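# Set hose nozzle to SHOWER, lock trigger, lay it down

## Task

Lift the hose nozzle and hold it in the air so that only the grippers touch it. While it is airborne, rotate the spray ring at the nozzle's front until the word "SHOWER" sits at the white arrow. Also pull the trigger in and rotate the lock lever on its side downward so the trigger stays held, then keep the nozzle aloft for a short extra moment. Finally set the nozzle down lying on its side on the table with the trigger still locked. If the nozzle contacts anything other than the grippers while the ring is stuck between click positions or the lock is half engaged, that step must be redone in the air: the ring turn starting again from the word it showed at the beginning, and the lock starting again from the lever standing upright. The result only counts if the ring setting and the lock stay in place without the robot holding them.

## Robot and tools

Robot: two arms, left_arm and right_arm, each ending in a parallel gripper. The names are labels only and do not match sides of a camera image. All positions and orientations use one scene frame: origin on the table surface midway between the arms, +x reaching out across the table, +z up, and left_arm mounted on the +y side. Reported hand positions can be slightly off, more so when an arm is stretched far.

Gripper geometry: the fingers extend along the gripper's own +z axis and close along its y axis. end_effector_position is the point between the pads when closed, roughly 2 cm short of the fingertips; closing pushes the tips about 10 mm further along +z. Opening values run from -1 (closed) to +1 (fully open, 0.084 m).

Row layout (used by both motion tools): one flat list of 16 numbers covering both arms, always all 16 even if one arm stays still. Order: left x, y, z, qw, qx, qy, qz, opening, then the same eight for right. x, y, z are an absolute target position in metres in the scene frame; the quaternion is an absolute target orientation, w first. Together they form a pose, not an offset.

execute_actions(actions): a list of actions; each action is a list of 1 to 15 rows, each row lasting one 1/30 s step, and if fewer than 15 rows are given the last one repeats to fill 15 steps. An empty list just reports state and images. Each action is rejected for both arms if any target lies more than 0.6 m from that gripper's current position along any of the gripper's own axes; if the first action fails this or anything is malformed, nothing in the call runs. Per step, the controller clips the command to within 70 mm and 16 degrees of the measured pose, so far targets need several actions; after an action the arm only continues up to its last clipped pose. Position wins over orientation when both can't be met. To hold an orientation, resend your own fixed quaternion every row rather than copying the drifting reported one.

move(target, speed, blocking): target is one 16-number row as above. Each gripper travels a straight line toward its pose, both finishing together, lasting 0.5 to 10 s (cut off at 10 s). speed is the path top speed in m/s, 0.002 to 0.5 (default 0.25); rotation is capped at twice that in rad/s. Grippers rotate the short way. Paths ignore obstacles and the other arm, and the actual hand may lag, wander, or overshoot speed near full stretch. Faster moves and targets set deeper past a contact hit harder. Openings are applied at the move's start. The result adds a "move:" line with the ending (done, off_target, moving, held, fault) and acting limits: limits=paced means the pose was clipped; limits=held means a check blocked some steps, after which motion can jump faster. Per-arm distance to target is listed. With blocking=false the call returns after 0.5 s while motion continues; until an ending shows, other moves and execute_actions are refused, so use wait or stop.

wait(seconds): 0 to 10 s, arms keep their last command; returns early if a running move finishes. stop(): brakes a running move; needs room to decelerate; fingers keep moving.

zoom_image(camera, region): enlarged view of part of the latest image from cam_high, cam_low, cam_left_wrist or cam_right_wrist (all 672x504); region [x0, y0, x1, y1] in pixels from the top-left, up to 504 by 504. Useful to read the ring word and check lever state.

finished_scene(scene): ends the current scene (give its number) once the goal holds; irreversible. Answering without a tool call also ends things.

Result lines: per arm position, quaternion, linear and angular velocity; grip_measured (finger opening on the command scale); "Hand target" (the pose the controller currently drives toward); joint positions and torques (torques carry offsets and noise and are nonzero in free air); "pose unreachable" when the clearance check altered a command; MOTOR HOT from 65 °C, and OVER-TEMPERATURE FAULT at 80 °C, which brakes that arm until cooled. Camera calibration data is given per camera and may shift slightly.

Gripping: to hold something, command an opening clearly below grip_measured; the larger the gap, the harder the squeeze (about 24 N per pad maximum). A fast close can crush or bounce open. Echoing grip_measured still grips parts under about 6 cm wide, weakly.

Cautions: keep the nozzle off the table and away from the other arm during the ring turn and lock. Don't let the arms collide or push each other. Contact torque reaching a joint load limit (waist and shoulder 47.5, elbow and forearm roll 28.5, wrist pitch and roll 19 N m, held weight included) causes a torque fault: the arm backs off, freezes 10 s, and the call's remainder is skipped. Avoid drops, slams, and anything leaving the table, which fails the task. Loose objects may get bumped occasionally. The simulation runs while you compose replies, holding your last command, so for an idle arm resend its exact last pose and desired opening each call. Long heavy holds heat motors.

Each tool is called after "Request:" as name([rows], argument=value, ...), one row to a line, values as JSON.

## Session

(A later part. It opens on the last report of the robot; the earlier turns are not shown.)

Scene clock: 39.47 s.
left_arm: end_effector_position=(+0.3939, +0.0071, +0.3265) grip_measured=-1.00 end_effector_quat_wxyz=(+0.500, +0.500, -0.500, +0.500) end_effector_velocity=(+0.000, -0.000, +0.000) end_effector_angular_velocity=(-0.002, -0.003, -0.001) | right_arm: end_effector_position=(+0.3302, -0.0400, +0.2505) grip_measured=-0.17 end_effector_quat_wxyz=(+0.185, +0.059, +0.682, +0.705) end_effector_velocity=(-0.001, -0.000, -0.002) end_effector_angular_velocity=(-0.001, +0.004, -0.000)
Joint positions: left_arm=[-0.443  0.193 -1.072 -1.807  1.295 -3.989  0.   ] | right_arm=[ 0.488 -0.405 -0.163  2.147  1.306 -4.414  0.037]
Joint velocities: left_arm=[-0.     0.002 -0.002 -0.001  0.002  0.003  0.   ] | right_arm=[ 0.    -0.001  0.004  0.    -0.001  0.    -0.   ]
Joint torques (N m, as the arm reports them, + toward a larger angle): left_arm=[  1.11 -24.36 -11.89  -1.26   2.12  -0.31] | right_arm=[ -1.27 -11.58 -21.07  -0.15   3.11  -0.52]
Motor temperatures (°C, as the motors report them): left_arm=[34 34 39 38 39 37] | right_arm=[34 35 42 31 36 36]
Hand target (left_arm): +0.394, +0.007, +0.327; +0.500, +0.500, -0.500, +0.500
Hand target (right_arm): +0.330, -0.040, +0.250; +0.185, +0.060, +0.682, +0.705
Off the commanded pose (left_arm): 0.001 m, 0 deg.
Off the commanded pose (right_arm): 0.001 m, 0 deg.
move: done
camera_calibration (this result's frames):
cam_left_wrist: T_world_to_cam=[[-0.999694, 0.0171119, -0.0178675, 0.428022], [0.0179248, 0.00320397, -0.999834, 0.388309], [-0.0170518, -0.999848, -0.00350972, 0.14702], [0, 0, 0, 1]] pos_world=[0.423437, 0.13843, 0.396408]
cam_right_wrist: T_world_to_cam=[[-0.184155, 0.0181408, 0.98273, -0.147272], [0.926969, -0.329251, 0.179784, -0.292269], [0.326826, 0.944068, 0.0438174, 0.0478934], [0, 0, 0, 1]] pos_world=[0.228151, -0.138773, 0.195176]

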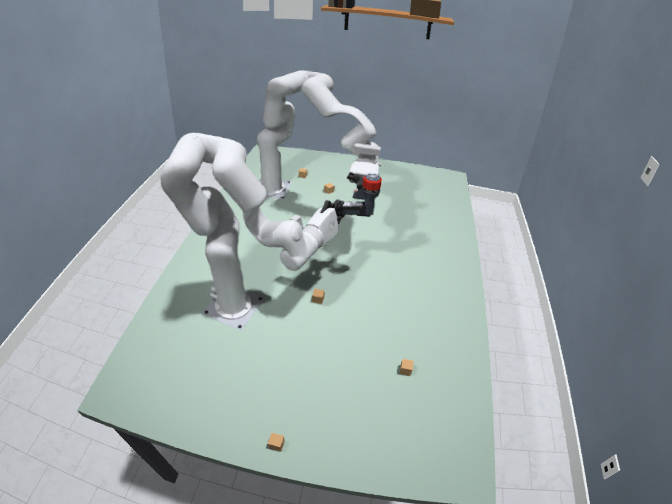

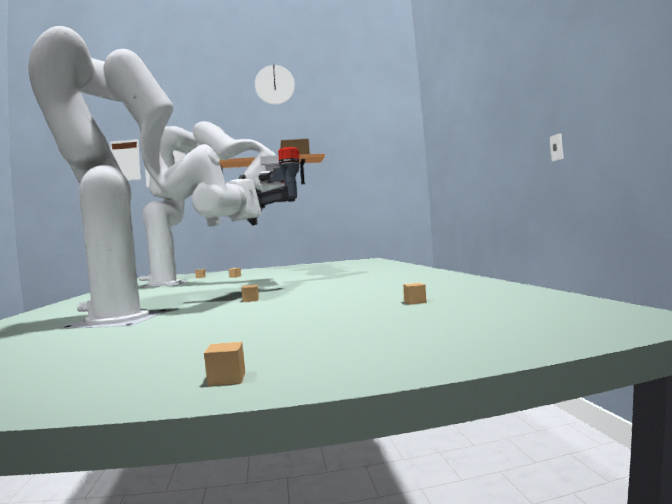

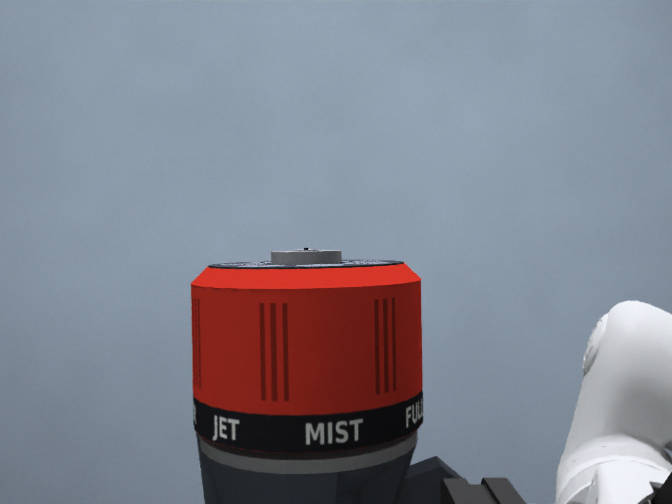

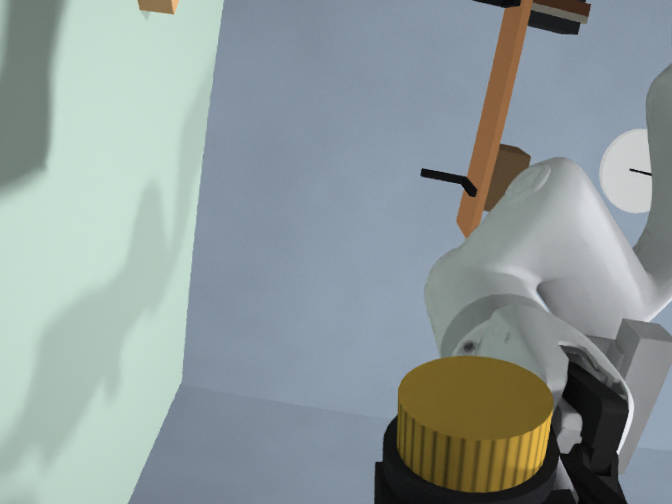

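Request:
move(target=[0.36,0.12,0.265,0.5,0.5,-0.5,0.5,-1,0.33,-0.04,0.25,0.185,0.0596,0.6826,0.7047,-1], speed=0.1)

Scene clock: 43.33 s.
left_arm: end_effector_position=(+0.3601, +0.1196, +0.2649) grip_measured=-1.00 end_effector_quat_wxyz=(+0.500, +0.500, -0.500, +0.500) end_effector_velocity=(-0.001, +0.001, -0.001) end_effector_angular_velocity=(+0.001, +0.000, -0.002) | right_arm: end_effector_position=(+0.3300, -0.0400, +0.2500) grip_measured=-0.17 end_effector_quat_wxyz=(+0.185, +0.060, +0.682, +0.705) end_effector_velocity=(-0.000, -0.000, -0.000) end_effector_angular_velocity=(-0.000, +0.000, +0.000)
Joint positions: left_arm=[-0.179  0.145 -0.828 -1.645  1.509 -3.822  0.   ] | right_arm=[ 0.488 -0.405 -0.162  2.147  1.306 -4.414  0.037]
Joint velocities: left_arm=[0.003 0.    0.003 0.004 0.002 0.002 0.   ] | right_arm=[-0.    -0.     0.001 -0.    -0.     0.     0.   ]
Joint torques (N m, as the arm reports them, + toward a larger angle): left_arm=[  1.74 -21.38 -10.21  -1.02   2.09  -0.42] | right_arm=[ -2.92 -11.94 -21.28   0.87   2.71  -0.54]
Motor temperatures (°C, as the motors report them): left_arm=[34 34 39 38 39 37] | right_arm=[34 35 42 31 36 36]
Hand target (left_arm): +0.360, +0.120, +0.265; +0.500, +0.500, -0.500, +0.500
Hand target (right_arm): +0.330, -0.040, +0.250; +0.185, +0.060, +0.682, +0.705
Off the commanded pose (left_arm): 0.000 m, 0 deg.
Off the commanded pose (right_arm): 0.000 m, 0 deg.
move: done
camera_calibration (this result's frames):
cam_left_wrist: T_world_to_cam=[[-0.99966, 0.0178358, -0.0190448, 0.391387], [0.0191006, 0.00296556, -0.999813, 0.326521], [-0.017776, -0.999837, -0.00330523, 0.258957], [0, 0, 0, 1]] pos_world=[0.38962, 0.250966, 0.33477]
cam_right_wrist: T_world_to_cam=[[-0.183035, 0.0189259, 0.982924, -0.147163], [0.927222, -0.328968, 0.178996, -0.291844], [0.326738, 0.944151, 0.0426641, 0.0483541], [0, 0, 0, 1]] pos_world=[0.227869, -0.138876, 0.194826]

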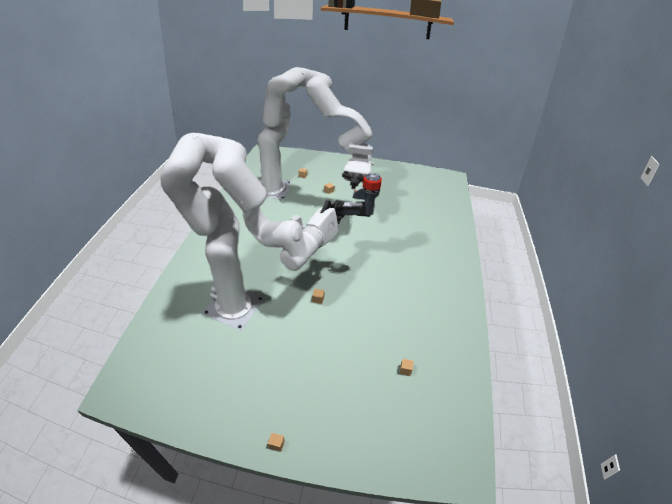

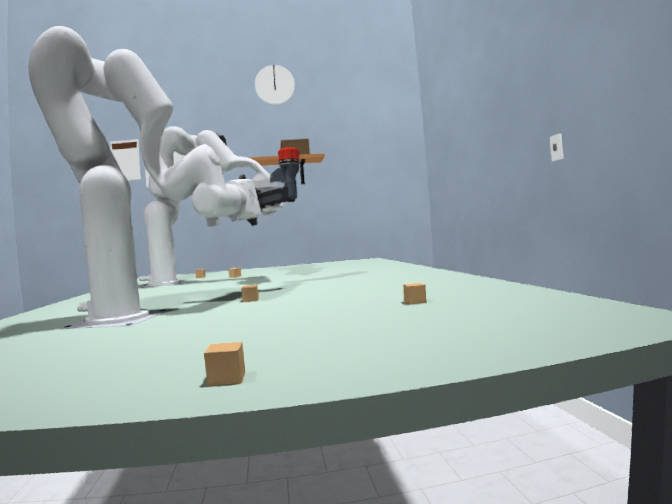

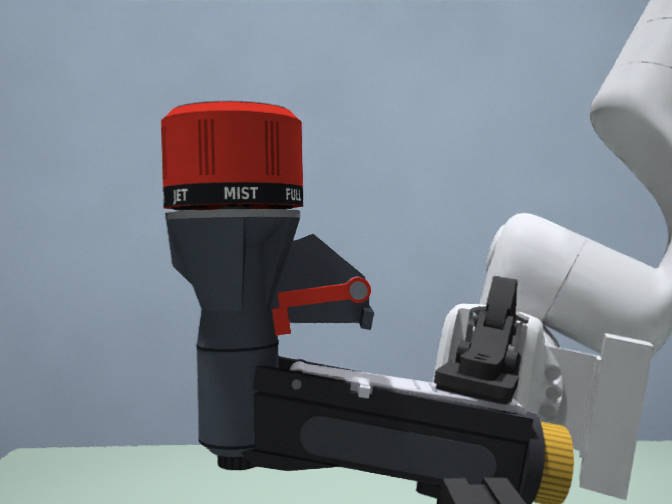

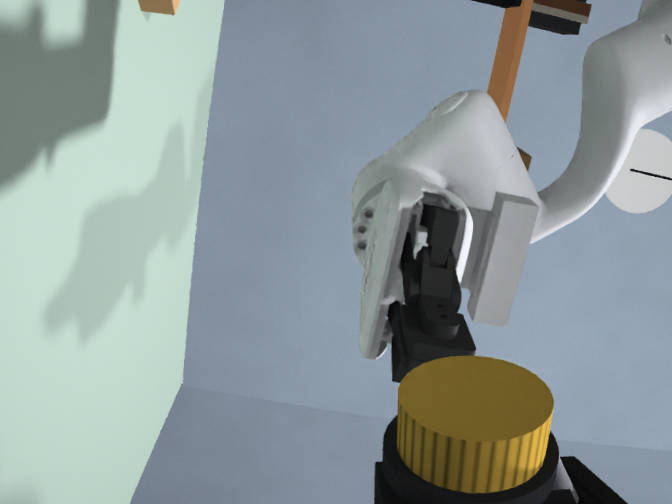

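Request:
move(target=[0.392,0.03,0.346,0.5,0.5,-0.5,0.5,-1,0.33,-0.04,0.25,0.185,0.0596,0.6826,0.7047,-1], speed=0.1)

Request:
move(target=[0.392,0.002,0.346,0.5,0.5,-0.5,0.5,-1,0.33,-0.04,0.25,0.185,0.0596,0.6826,0.7047,-1], speed=0.02)

Request:
move(target=[0.395,0.002,0.325,0.5,0.5,-0.5,0.5,-1,0.33,-0.04,0.25,0.185,0.0596,0.6826,0.7047,-1], speed=0.02)

Request:
zoom_image(camera="cam_low", region=[220,130,340,230])

Scene clock: 46.57 s.
left_arm: end_effector_position=(+0.3918, +0.0304, +0.3460) grip_measured=-1.00 end_effector_quat_wxyz=(+0.500, +0.500, -0.500, +0.500) end_effector_velocity=(+0.001, -0.003, +0.002) end_effector_angular_velocity=(+0.000, -0.001, -0.002) | right_arm: end_effector_position=(+0.3300, -0.0400, +0.2500) grip_measured=-0.17 end_effector_quat_wxyz=(+0.185, +0.060, +0.682, +0.705) end_effector_velocity=(-0.000, -0.000, -0.000) end_effector_angular_velocity=(-0.000, +0.000, -0.000)
Joint positions: left_arm=[-0.393  0.131 -1.044 -1.766  1.326 -4.03   0.   ] | right_arm=[ 0.488 -0.405 -0.162  2.147  1.306 -4.414  0.037]
Joint velocities: left_arm=[-0.006  0.002 -0.009 -0.001 -0.004 -0.004  0.   ] | right_arm=[ 0.    -0.001  0.002  0.    -0.    -0.     0.   ]
Joint torques (N m, as the arm reports them, + toward a larger angle): left_arm=[  1.81 -23.33 -11.7   -1.02   1.84  -0.36] | right_arm=[ -2.53 -12.26 -21.56   0.76   2.96  -0.38]
Motor temperatures (°C, as the motors report them): left_arm=[34 34 39 38 39 37] | right_arm=[34 35 41 31 36 36]
Hand target (left_arm): +0.392, +0.030, +0.346; +0.500, +0.500, -0.500, +0.500
Hand target (right_arm): +0.330, -0.040, +0.250; +0.185, +0.060, +0.682, +0.705
Off the commanded pose (left_arm): 0.000 m, 0 deg.
Off the commanded pose (right_arm): 0.000 m, 0 deg.
move: done
camera_calibration (this result's frames):
cam_left_wrist: T_world_to_cam=[[-0.999694, 0.0165309, -0.0183878, 0.426084], [0.0184156, 0.00153582, -0.999829, 0.407593], [-0.0164998, -0.999862, -0.00183977, 0.169524], [0, 0, 0, 1]] pos_world=[0.421245, 0.161831, 0.41567]
cam_right_wrist: T_world_to_cam=[[-0.183035, 0.0189271, 0.982924, -0.147163], [0.927221, -0.32897, 0.178996, -0.291842], [0.326741, 0.944151, 0.0426633, 0.048353], [0, 0, 0, 1]] pos_world=[0.227867, -0.138875, 0.194826]

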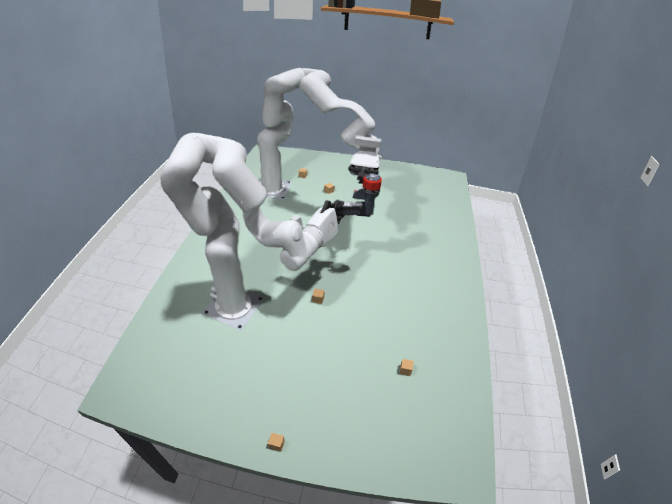

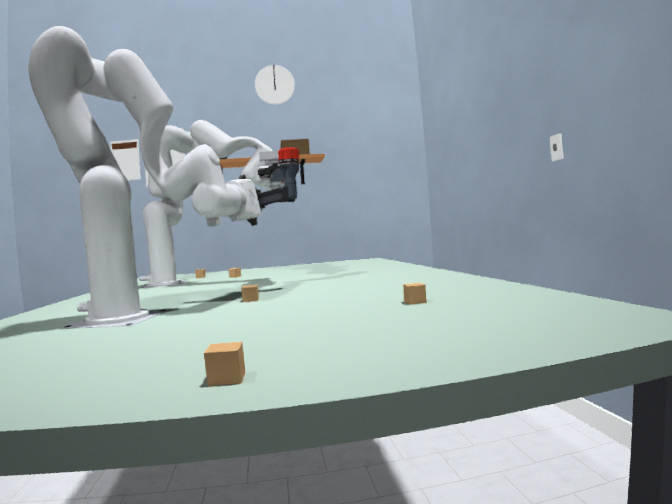

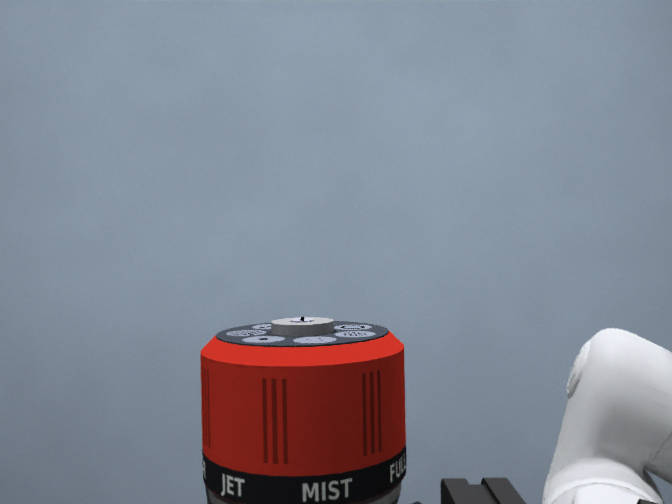

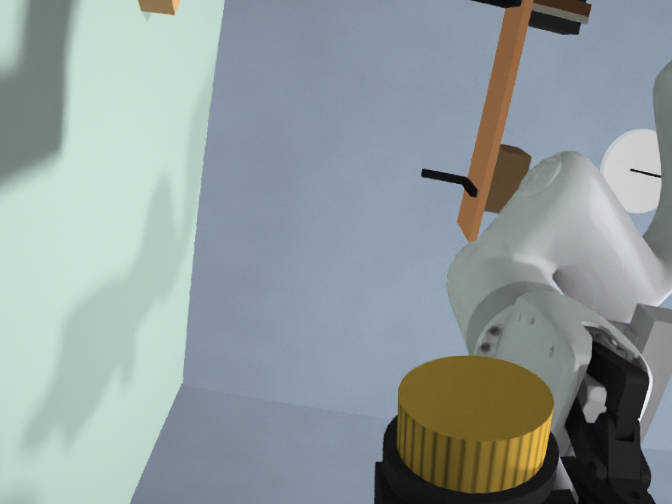

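Scene clock: 48.30 s.
left_arm: end_effector_position=(+0.3920, +0.0022, +0.3460) grip_measured=-1.00 end_effector_quat_wxyz=(+0.500, +0.500, -0.500, +0.500) end_effector_velocity=(+0.001, -0.001, +0.000) end_effector_angular_velocity=(-0.000, -0.000, +0.001) | right_arm: end_effector_position=(+0.3300, -0.0400, +0.2500) grip_measured=-0.17 end_effector_quat_wxyz=(+0.185, +0.060, +0.682, +0.705) end_effector_velocity=(+0.000, +0.000, +0.000) end_effector_angular_velocity=(+0.000, -0.001, -0.000)
Joint positions: left_arm=[-0.457  0.162 -1.084 -1.804  1.274 -4.029  0.   ] | right_arm=[ 0.488 -0.405 -0.162  2.147  1.306 -4.414  0.037]
Joint velocities: left_arm=[-0.003  0.002 -0.003 -0.002 -0.003 -0.     0.   ] | right_arm=[ 0.     0.    -0.002  0.    -0.    -0.    -0.   ]
Joint torques (N m, as the arm reports them, + toward a larger angle): left_arm=[  1.84 -24.09 -11.76  -1.     1.8   -0.28] | right_arm=[ -2.53 -11.99 -21.58   0.78   2.66  -0.27]
Motor temperatures (°C, as the motors report them): left_arm=[34 35 40 38 39 37] | right_arm=[34 35 41 31 36 36]
Hand target (left_arm): +0.392, +0.002, +0.346; +0.500, +0.500, -0.500, +0.500
Hand target (right_arm): +0.330, -0.040, +0.250; +0.185, +0.060, +0.682, +0.705
Off the commanded pose (left_arm): 0.000 m, 0 deg.
Off the commanded pose (right_arm): 0.000 m, 0 deg.
move: done
camera_calibration (this result's frames):
cam_left_wrist: T_world_to_cam=[[-0.999676, 0.0172269, -0.0187302, 0.426793], [0.0187707, 0.00219151, -0.999821, 0.407554], [-0.0171828, -0.999849, -0.00251416, 0.141894], [0, 0, 0, 1]] pos_world=[0.421443, 0.133627, 0.415832]
cam_right_wrist: T_world_to_cam=[[-0.183035, 0.018927, 0.982924, -0.147163], [0.927221, -0.32897, 0.178996, -0.291842], [0.326741, 0.944151, 0.0426635, 0.048353], [0, 0, 0, 1]] pos_world=[0.227867, -0.138875, 0.194826]

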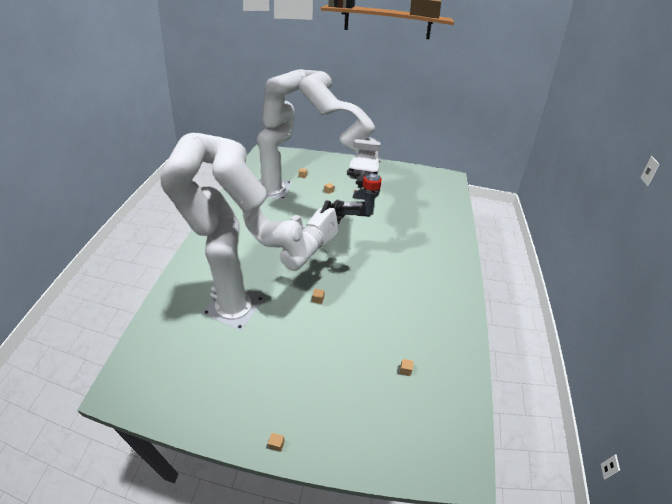

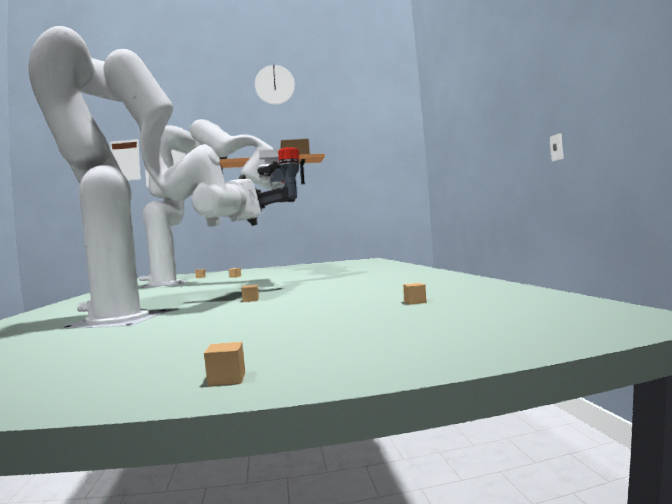

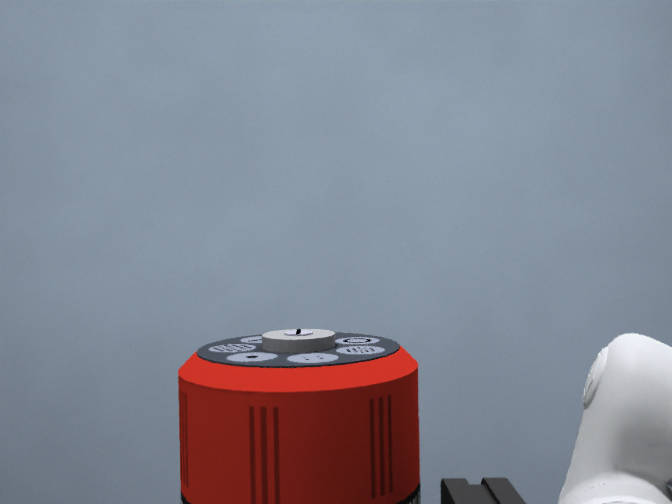

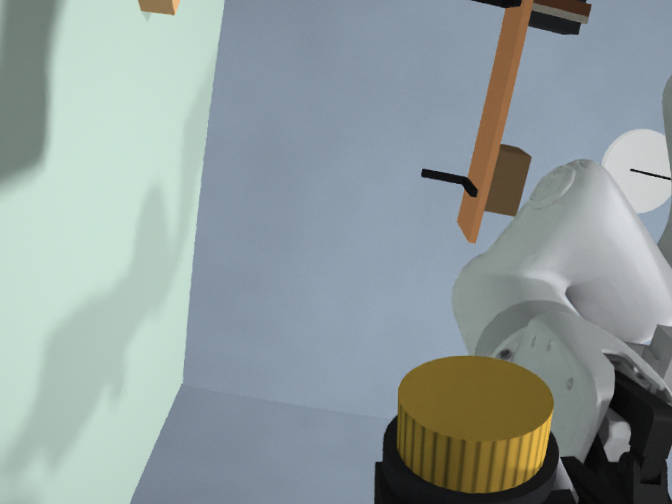

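Scene clock: 49.73 s.
left_arm: end_effector_position=(+0.3951, +0.0021, +0.3248) grip_measured=-1.00 end_effector_quat_wxyz=(+0.500, +0.500, -0.500, +0.500) end_effector_velocity=(-0.001, -0.001, -0.001) end_effector_angular_velocity=(-0.001, -0.001, -0.003) | right_arm: end_effector_position=(+0.3300, -0.0399, +0.2503) grip_measured=-0.17 end_effector_quat_wxyz=(+0.185, +0.059, +0.682, +0.705) end_effector_velocity=(+0.001, -0.000, +0.000) end_effector_angular_velocity=(+0.000, -0.001, -0.002)
Joint positions: left_arm=[-0.453  0.205 -1.083 -1.814  1.287 -3.985  0.   ] | right_arm=[ 0.488 -0.405 -0.162  2.147  1.306 -4.414  0.037]
Joint velocities: left_arm=[-0.001  0.002 -0.    -0.     0.002  0.003  0.   ] | right_arm=[-0.001 -0.001 -0.001  0.001 -0.001  0.    -0.   ]
Joint torques (N m, as the arm reports them, + toward a larger angle): left_arm=[  1.13 -23.73 -10.8   -0.77   1.79  -0.39] | right_arm=[ -2.91 -13.36 -23.31   1.41   3.14  -0.36]
Motor temperatures (°C, as the motors report them): left_arm=[34 35 40 38 39 37] | right_arm=[34 35 41 31 36 36]
Hand target (left_arm): +0.395, +0.002, +0.325; +0.500, +0.500, -0.500, +0.500
Hand target (right_arm): +0.330, -0.040, +0.250; +0.185, +0.060, +0.682, +0.705
Off the commanded pose (left_arm): 0.000 m, 0 deg.
Off the commanded pose (right_arm): 0.000 m, 0 deg.
move: done
camera_calibration (this result's frames):
cam_left_wrist: T_world_to_cam=[[-0.999689, 0.0168845, -0.0183603, 0.429394], [0.018412, 0.00291032, -0.999826, 0.386403], [-0.0168281, -0.999853, -0.00322029, 0.141855], [0, 0, 0, 1]] pos_world=[0.424533, 0.13346, 0.394677]
cam_right_wrist: T_world_to_cam=[[-0.183786, 0.0183618, 0.982795, -0.147216], [0.927218, -0.328687, 0.179534, -0.291976], [0.326328, 0.94426, 0.0433825, 0.0481923], [0, 0, 0, 1]] pos_world=[0.227943, -0.138771, 0.195012]

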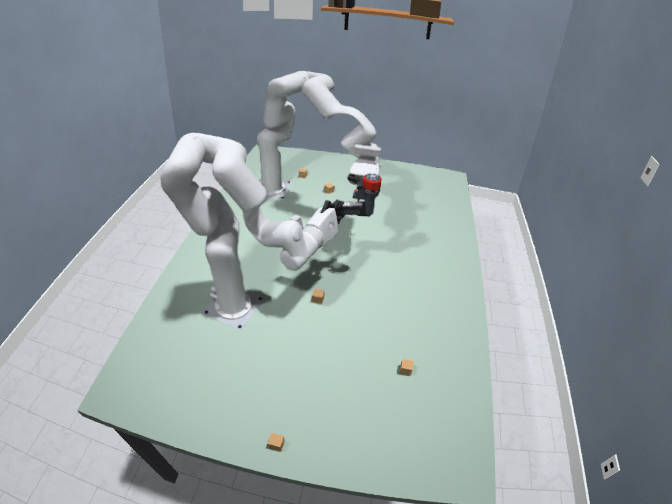

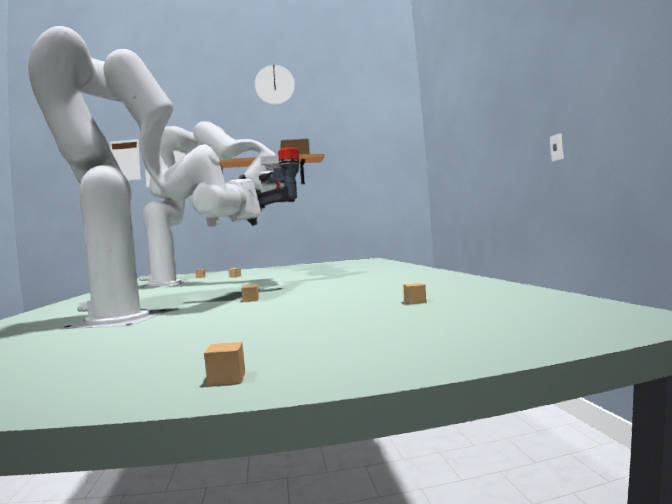

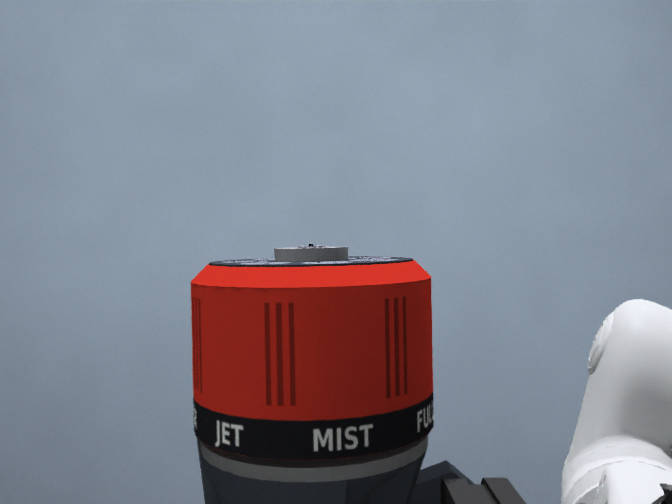

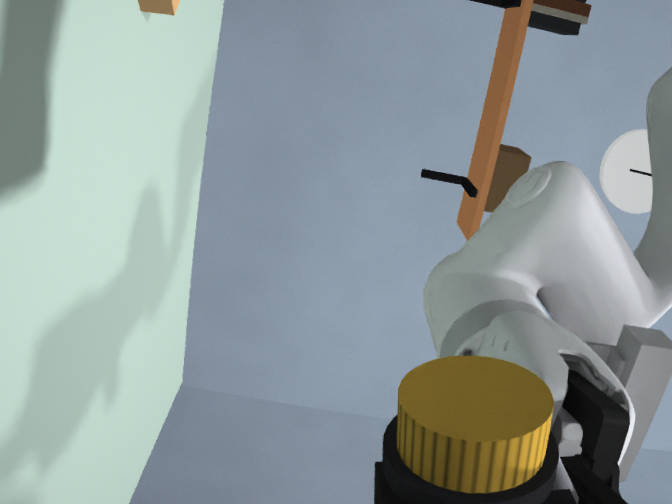

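Region (220, 130, 340, 230) of cam_low's 672x504 image, scaled by 4.200, with more detail than that image has.

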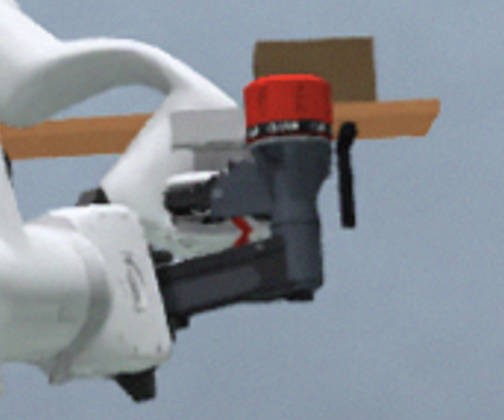

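Moving.

Request:
move(target=[0.396,0.002,0.308,0.5,0.5,-0.5,0.5,-1,0.33,-0.04,0.25,0.185,0.0596,0.6826,0.7047,-1], speed=0.02)

Request:
move(target=[0.390,0.002,0.308,0.5,0.5,-0.5,0.5,-1,0.33,-0.04,0.25,0.185,0.0596,0.6826,0.7047,-1], speed=0.01)

Request:
move(target=[0.393,0.04,0.308,0.5,0.5,-0.5,0.5,-1,0.33,-0.04,0.25,0.185,0.0596,0.6826,0.7047,-1], speed=0.05)

Request:
move(target=[0.36,0.14,0.25,0.5,0.5,-0.5,0.5,-1,0.33,-0.04,0.25,0.185,0.0596,0.6826,0.7047,-1], speed=0.15)

Scene clock: 53.33 s.
left_arm: end_effector_position=(+0.3959, +0.0019, +0.3082) grip_measured=-1.00 end_effector_quat_wxyz=(+0.500, +0.500, -0.500, +0.500) end_effector_velocity=(+0.000, -0.000, -0.001) end_effector_angular_velocity=(-0.002, -0.003, -0.001) | right_arm: end_effector_position=(+0.3300, -0.0399, +0.2501) grip_measured=-0.17 end_effector_quat_wxyz=(+0.185, +0.059, +0.682, +0.705) end_effector_velocity=(-0.000, -0.000, -0.001) end_effector_angular_velocity=(-0.001, +0.003, -0.001)
Joint positions: left_arm=[-0.451  0.237 -1.079 -1.822  1.298 -3.949  0.   ] | right_arm=[ 0.488 -0.405 -0.162  2.147  1.306 -4.414  0.037]
Joint velocities: left_arm=[ 0.     0.004 -0.001 -0.002  0.003  0.006  0.   ] | right_arm=[-0.     0.     0.002  0.001 -0.     0.    -0.   ]
Joint torques (N m, as the arm reports them, + toward a larger angle): left_arm=[  1.53 -24.77 -11.17  -0.94   2.04  -0.3 ] | right_arm=[ -2.59 -12.16 -21.93   1.15   2.86  -0.38]
Motor temperatures (°C, as the motors report them): left_arm=[34 35 40 38 39 37] | right_arm=[34 35 41 31 36 36]
Hand target (left_arm): +0.396, +0.002, +0.308; +0.500, +0.500, -0.500, +0.500
Hand target (right_arm): +0.330, -0.040, +0.250; +0.185, +0.060, +0.682, +0.705
Off the commanded pose (left_arm): 0.000 m, 0 deg.
Off the commanded pose (right_arm): 0.000 m, 0 deg.
move: done
camera_calibration (this result's frames):
cam_left_wrist: T_world_to_cam=[[-0.999672, 0.0176051, -0.0185853, 0.429928], [0.0186317, 0.00247546, -0.999823, 0.369652], [-0.0175559, -0.999842, -0.00280266, 0.141769], [0, 0, 0, 1]] pos_world=[0.425389, 0.133263, 0.377974]
cam_right_wrist: T_world_to_cam=[[-0.183343, 0.0187244, 0.982871, -0.147188], [0.927215, -0.328863, 0.179226, -0.291921], [0.326586, 0.944192, 0.0429333, 0.0482752], [0, 0, 0, 1]] pos_world=[0.227921, -0.138827, 0.194914]

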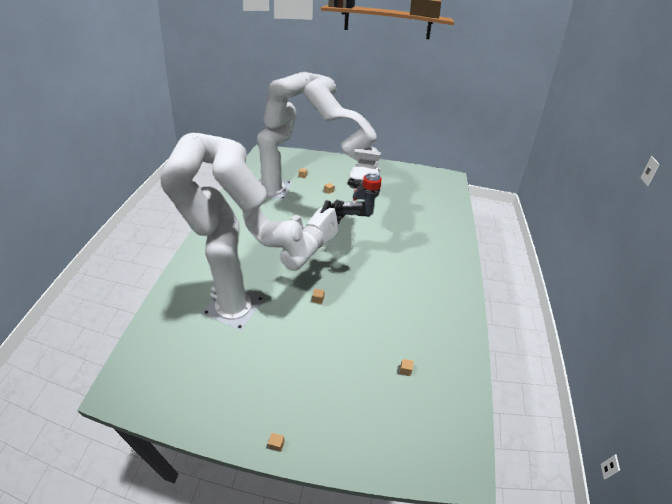

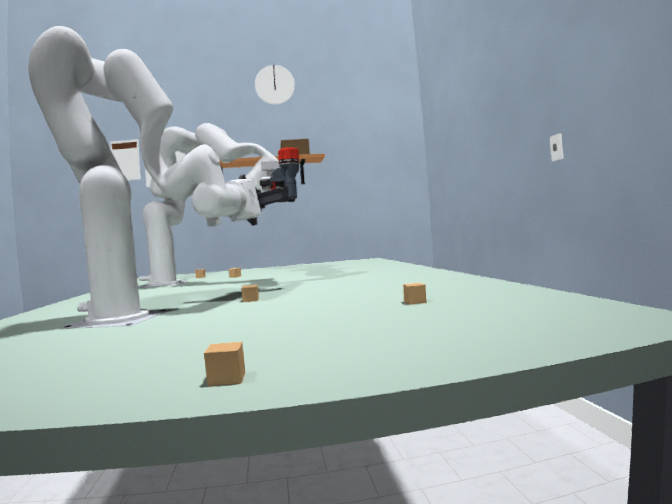

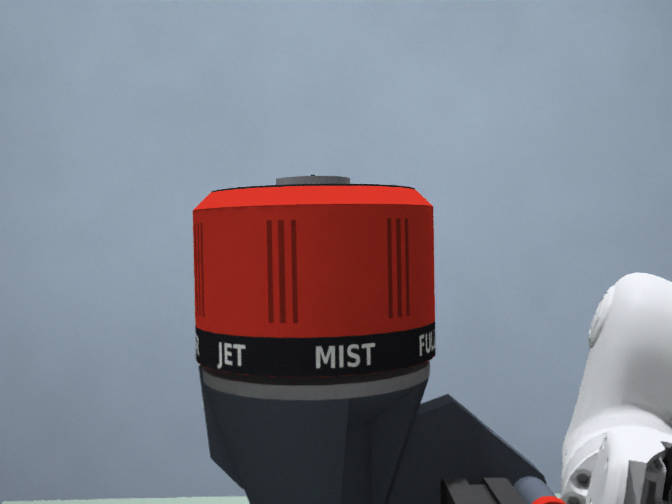

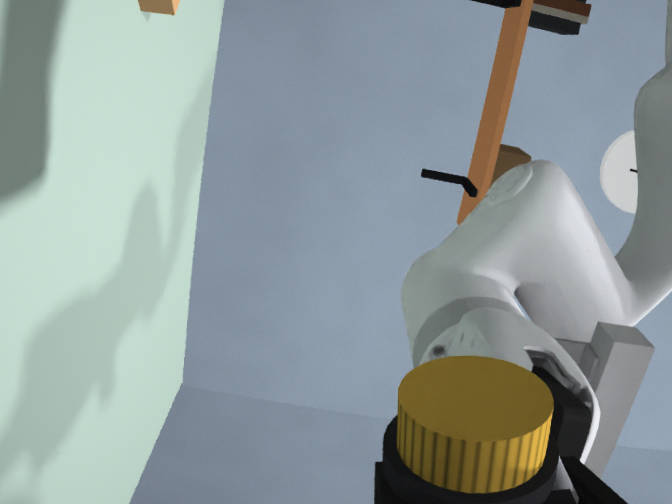

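Scene clock: 54.13 s.
left_arm: end_effector_position=(+0.3912, +0.0025, +0.3081) grip_measured=-1.00 end_effector_quat_wxyz=(+0.499, +0.501, -0.500, +0.501) end_effector_velocity=(-0.002, +0.000, -0.000) end_effector_angular_velocity=(-0.000, -0.000, +0.001) | right_arm: end_effector_position=(+0.3294, -0.0397, +0.2498) grip_measured=-0.17 end_effector_quat_wxyz=(+0.184, +0.059, +0.683, +0.705) end_effector_velocity=(+0.000, +0.000, +0.000) end_effector_angular_velocity=(-0.000, -0.001, +0.000)
Joint positions: left_arm=[-0.454  0.222 -1.059 -1.828  1.295 -3.943  0.   ] | right_arm=[ 0.489 -0.405 -0.161  2.146  1.307 -4.414  0.037]
Joint velocities: left_arm=[-0.002 -0.007  0.009 -0.003 -0.001  0.003  0.   ] | right_arm=[ 0.    -0.001 -0.    -0.    -0.    -0.     0.   ]
Joint torques (N m, as the arm reports them, + toward a larger angle): left_arm=[ -1.02 -25.29 -10.35   0.07   3.89  -0.5 ] | right_arm=[ -4.91 -10.99 -24.     2.8    1.32  -0.06]
Motor temperatures (°C, as the motors report them): left_arm=[34 35 40 38 39 37] | right_arm=[34 35 41 31 36 36]
Hand target (left_arm): +0.390, +0.002, +0.308; +0.500, +0.500, -0.500, +0.500
Hand target (right_arm): +0.330, -0.040, +0.250; +0.185, +0.060, +0.682, +0.705
Off the commanded pose (left_arm): 0.001 m, 0 deg.
Off the commanded pose (right_arm): 0.001 m, 0 deg.
move: done
camera_calibration (this result's frames):
cam_left_wrist: T_world_to_cam=[[-0.999704, 0.0148763, -0.0192393, 0.425456], [0.0192817, 0.00271771, -0.99981, 0.369416], [-0.0148212, -0.999886, -0.00300374, 0.141299], [0, 0, 0, 1]] pos_world=[0.420301, 0.133949, 0.377956]
cam_right_wrist: T_world_to_cam=[[-0.183096, 0.0185667, 0.98292, -0.147119], [0.927755, -0.327456, 0.179005, -0.29128], [0.325186, 0.944684, 0.0427305, 0.0488335], [0, 0, 0, 1]] pos_world=[0.227419, -0.138782, 0.194661]

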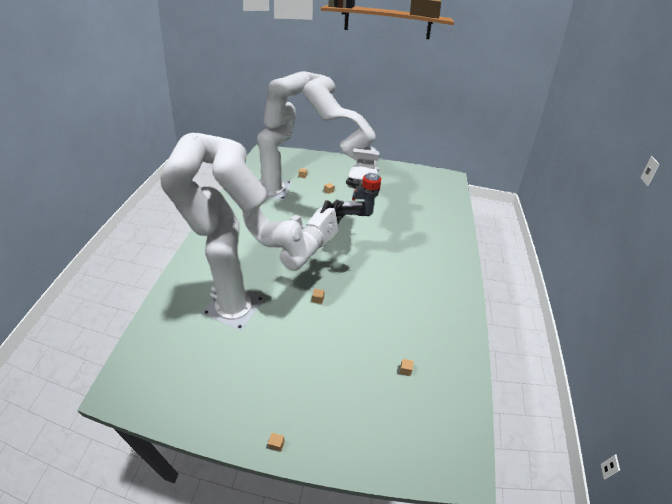

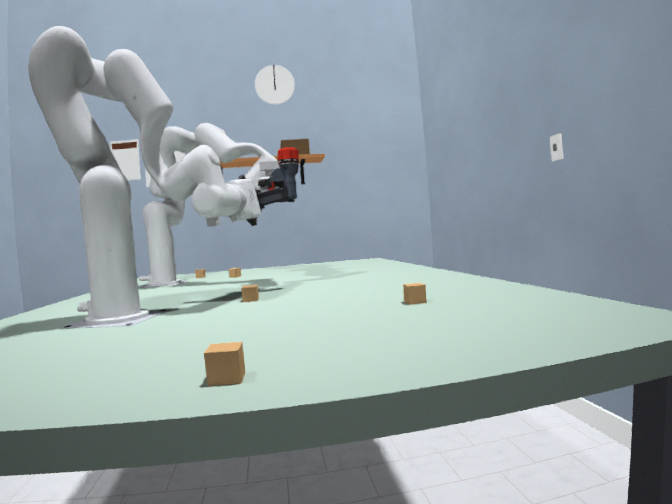

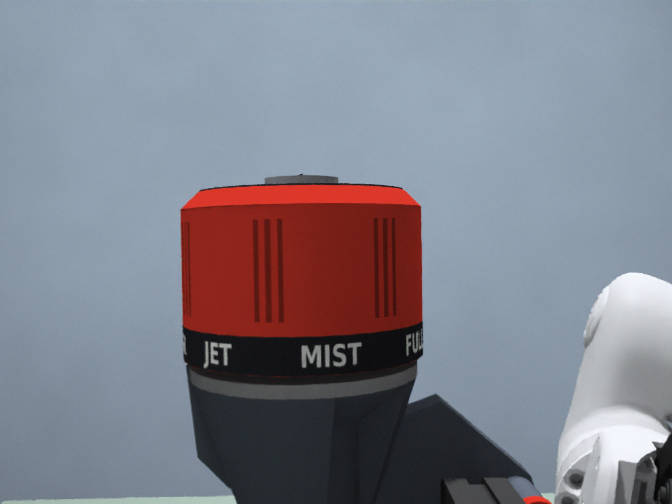

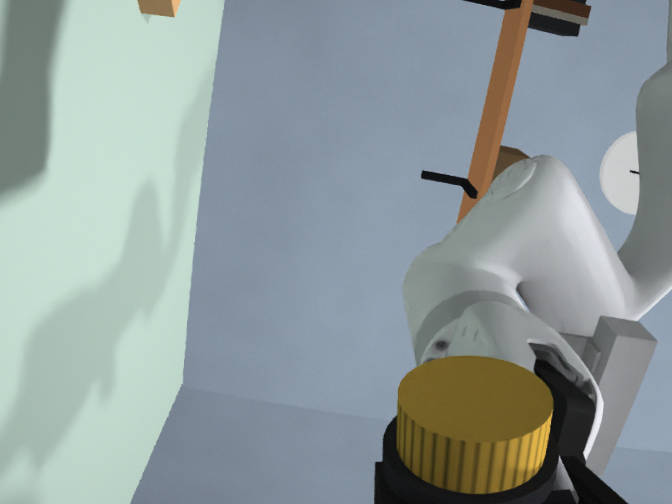

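Scene clock: 55.30 s.
left_arm: end_effector_position=(+0.3930, +0.0397, +0.3079) grip_measured=-1.00 end_effector_quat_wxyz=(+0.500, +0.500, -0.500, +0.500) end_effector_velocity=(+0.000, +0.003, -0.000) end_effector_angular_velocity=(+0.001, +0.000, +0.001) | right_arm: end_effector_position=(+0.3300, -0.0400, +0.2500) grip_measured=-0.17 end_effector_quat_wxyz=(+0.185, +0.060, +0.682, +0.705) end_effector_velocity=(+0.000, +0.000, +0.001) end_effector_angular_velocity=(+0.001, -0.003, +0.000)
Joint positions: left_arm=[-0.368  0.192 -1.018 -1.767  1.362 -3.946  0.   ] | right_arm=[ 0.488 -0.405 -0.162  2.147  1.306 -4.414  0.037]
Joint velocities: left_arm=[ 0.007 -0.002  0.003  0.005  0.004 -0.     0.   ] | right_arm=[ 0.    -0.002 -0.002  0.     0.     0.    -0.   ]
Joint torques (N m, as the arm reports them, + toward a larger angle): left_arm=[  1.71 -23.89 -11.35  -1.03   1.89  -0.34] | right_arm=[ -1.82 -12.04 -21.82   0.66   2.83  -0.49]
Motor temperatures (°C, as the motors report them): left_arm=[34 35 40 38 39 37] | right_arm=[34 35 41 31 36 36]
Hand target (left_arm): +0.393, +0.040, +0.308; +0.500, +0.500, -0.500, +0.500
Hand target (right_arm): +0.330, -0.040, +0.250; +0.185, +0.060, +0.682, +0.705
Off the commanded pose (left_arm): 0.000 m, 0 deg.
Off the commanded pose (right_arm): 0.000 m, 0 deg.
move: done
camera_calibration (this result's frames):
cam_left_wrist: T_world_to_cam=[[-0.999672, 0.0173607, -0.0188059, 0.426438], [0.0188498, 0.00236822, -0.99982, 0.369323], [-0.017313, -0.999846, -0.00269469, 0.179334], [0, 0, 0, 1]] pos_world=[0.422442, 0.171029, 0.377759]
cam_right_wrist: T_world_to_cam=[[-0.183034, 0.0189318, 0.982924, -0.147164], [0.927218, -0.328979, 0.178997, -0.291845], [0.32675, 0.944148, 0.0426606, 0.0483498], [0, 0, 0, 1]] pos_world=[0.22787, -0.138874, 0.194828]

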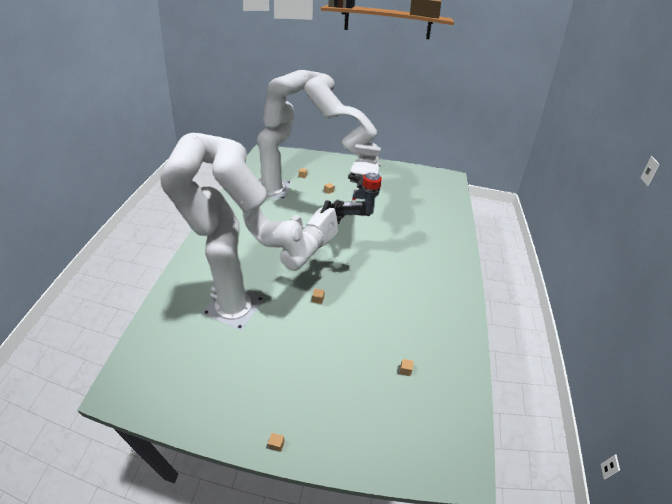

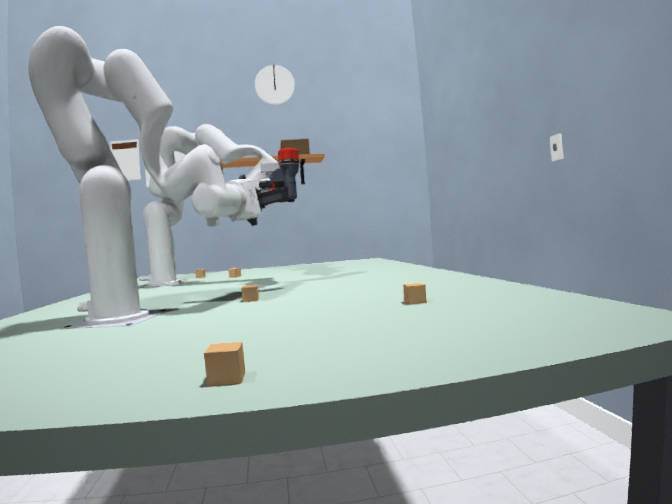

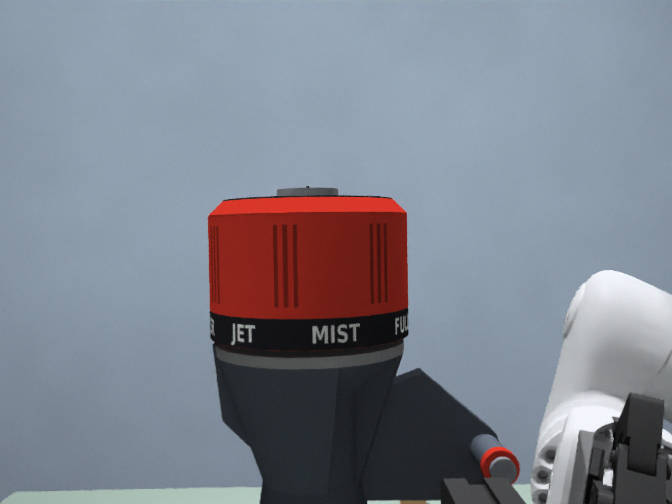

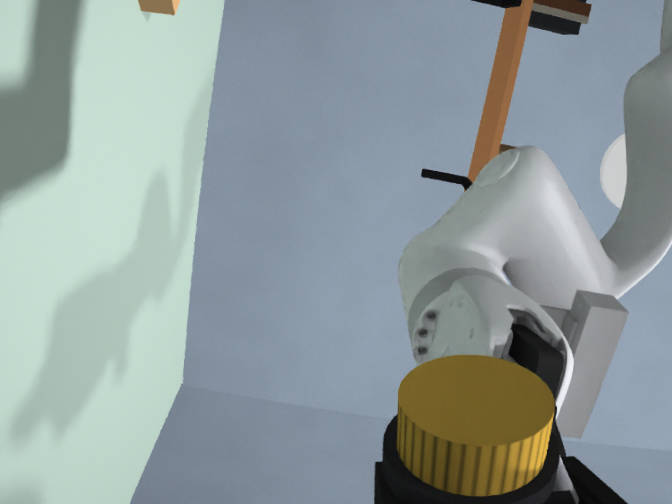

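Scene clock: 56.67 s.
left_arm: end_effector_position=(+0.3601, +0.1396, +0.2499) grip_measured=-1.00 end_effector_quat_wxyz=(+0.500, +0.500, -0.500, +0.500) end_effector_velocity=(-0.001, +0.002, -0.001) end_effector_angular_velocity=(+0.000, +0.000, +0.001) | right_arm: end_effector_position=(+0.3300, -0.0400, +0.2500) grip_measured=-0.17 end_effector_quat_wxyz=(+0.185, +0.060, +0.682, +0.705) end_effector_velocity=(+0.001, +0.000, +0.001) end_effector_angular_velocity=(+0.000, -0.002, +0.000)
Joint positions: left_arm=[-0.125  0.178 -0.824 -1.604  1.545 -3.787  0.   ] | right_arm=[ 0.488 -0.405 -0.162  2.147  1.306 -4.414  0.037]
Joint velocities: left_arm=[0.005 0.001 0.003 0.004 0.003 0.003 0.   ] | right_arm=[ 0.     0.001 -0.003 -0.     0.     0.     0.   ]
Joint torques (N m, as the arm reports them, + toward a larger angle): left_arm=[  1.59 -21.35  -9.95  -1.18   2.14  -0.41] | right_arm=[ -2.53 -12.12 -21.35   0.75   2.87  -0.39]
Motor temperatures (°C, as the motors report them): left_arm=[34 35 40 38 39 37] | right_arm=[34 35 41 31 36 36]
Hand target (left_arm): +0.360, +0.140, +0.250; +0.500, +0.500, -0.500, +0.500
Hand target (right_arm): +0.330, -0.040, +0.250; +0.185, +0.060, +0.682, +0.705
Off the commanded pose (left_arm): 0.000 m, 0 deg.
Off the commanded pose (right_arm): 0.000 m, 0 deg.
move: done
camera_calibration (this result's frames):
cam_left_wrist: T_world_to_cam=[[-0.999658, 0.0178951, -0.019064, 0.390747], [0.0191187, 0.00288947, -0.999813, 0.311541], [-0.0178367, -0.999836, -0.00323062, 0.278868], [0, 0, 0, 1]] pos_world=[0.389631, 0.27093, 0.319832]
cam_right_wrist: T_world_to_cam=[[-0.183035, 0.0189269, 0.982924, -0.147163], [0.927221, -0.328971, 0.178996, -0.291842], [0.326741, 0.94415, 0.0426637, 0.0483528], [0, 0, 0, 1]] pos_world=[0.227868, -0.138875, 0.194826]

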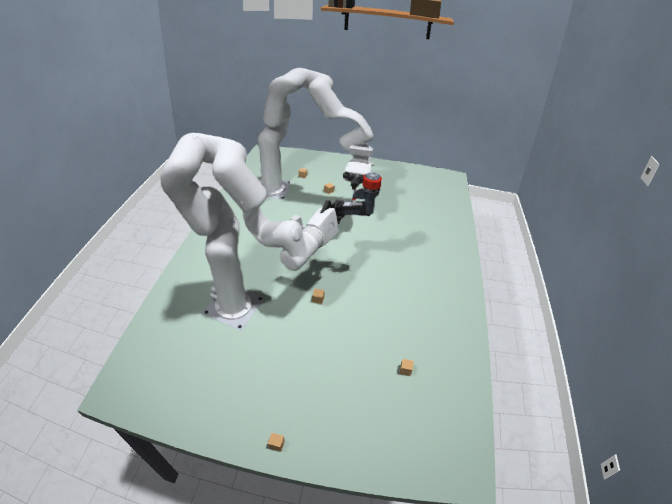

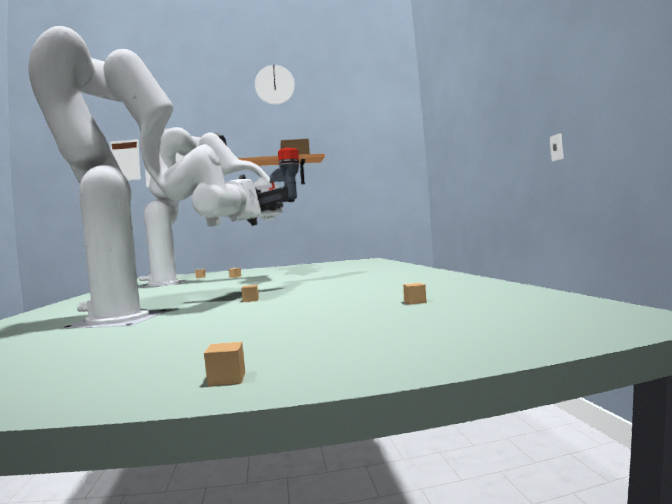

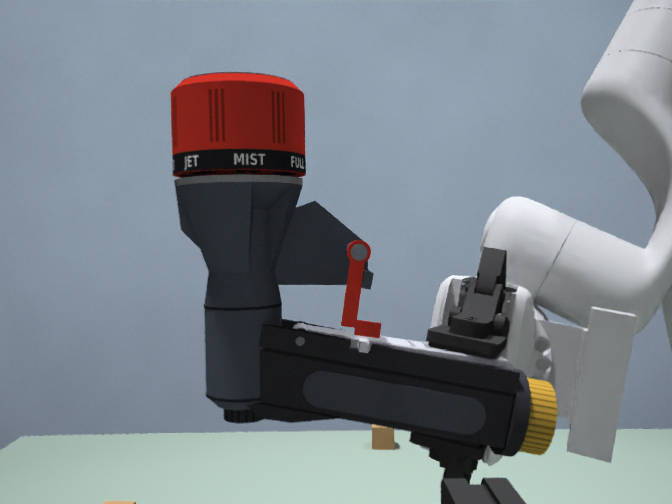

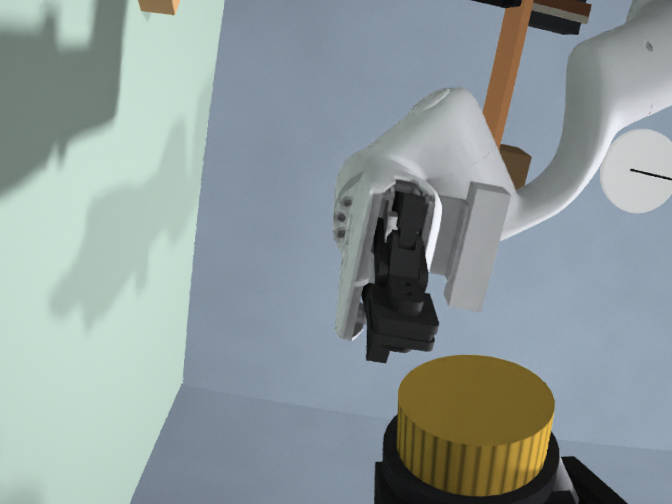

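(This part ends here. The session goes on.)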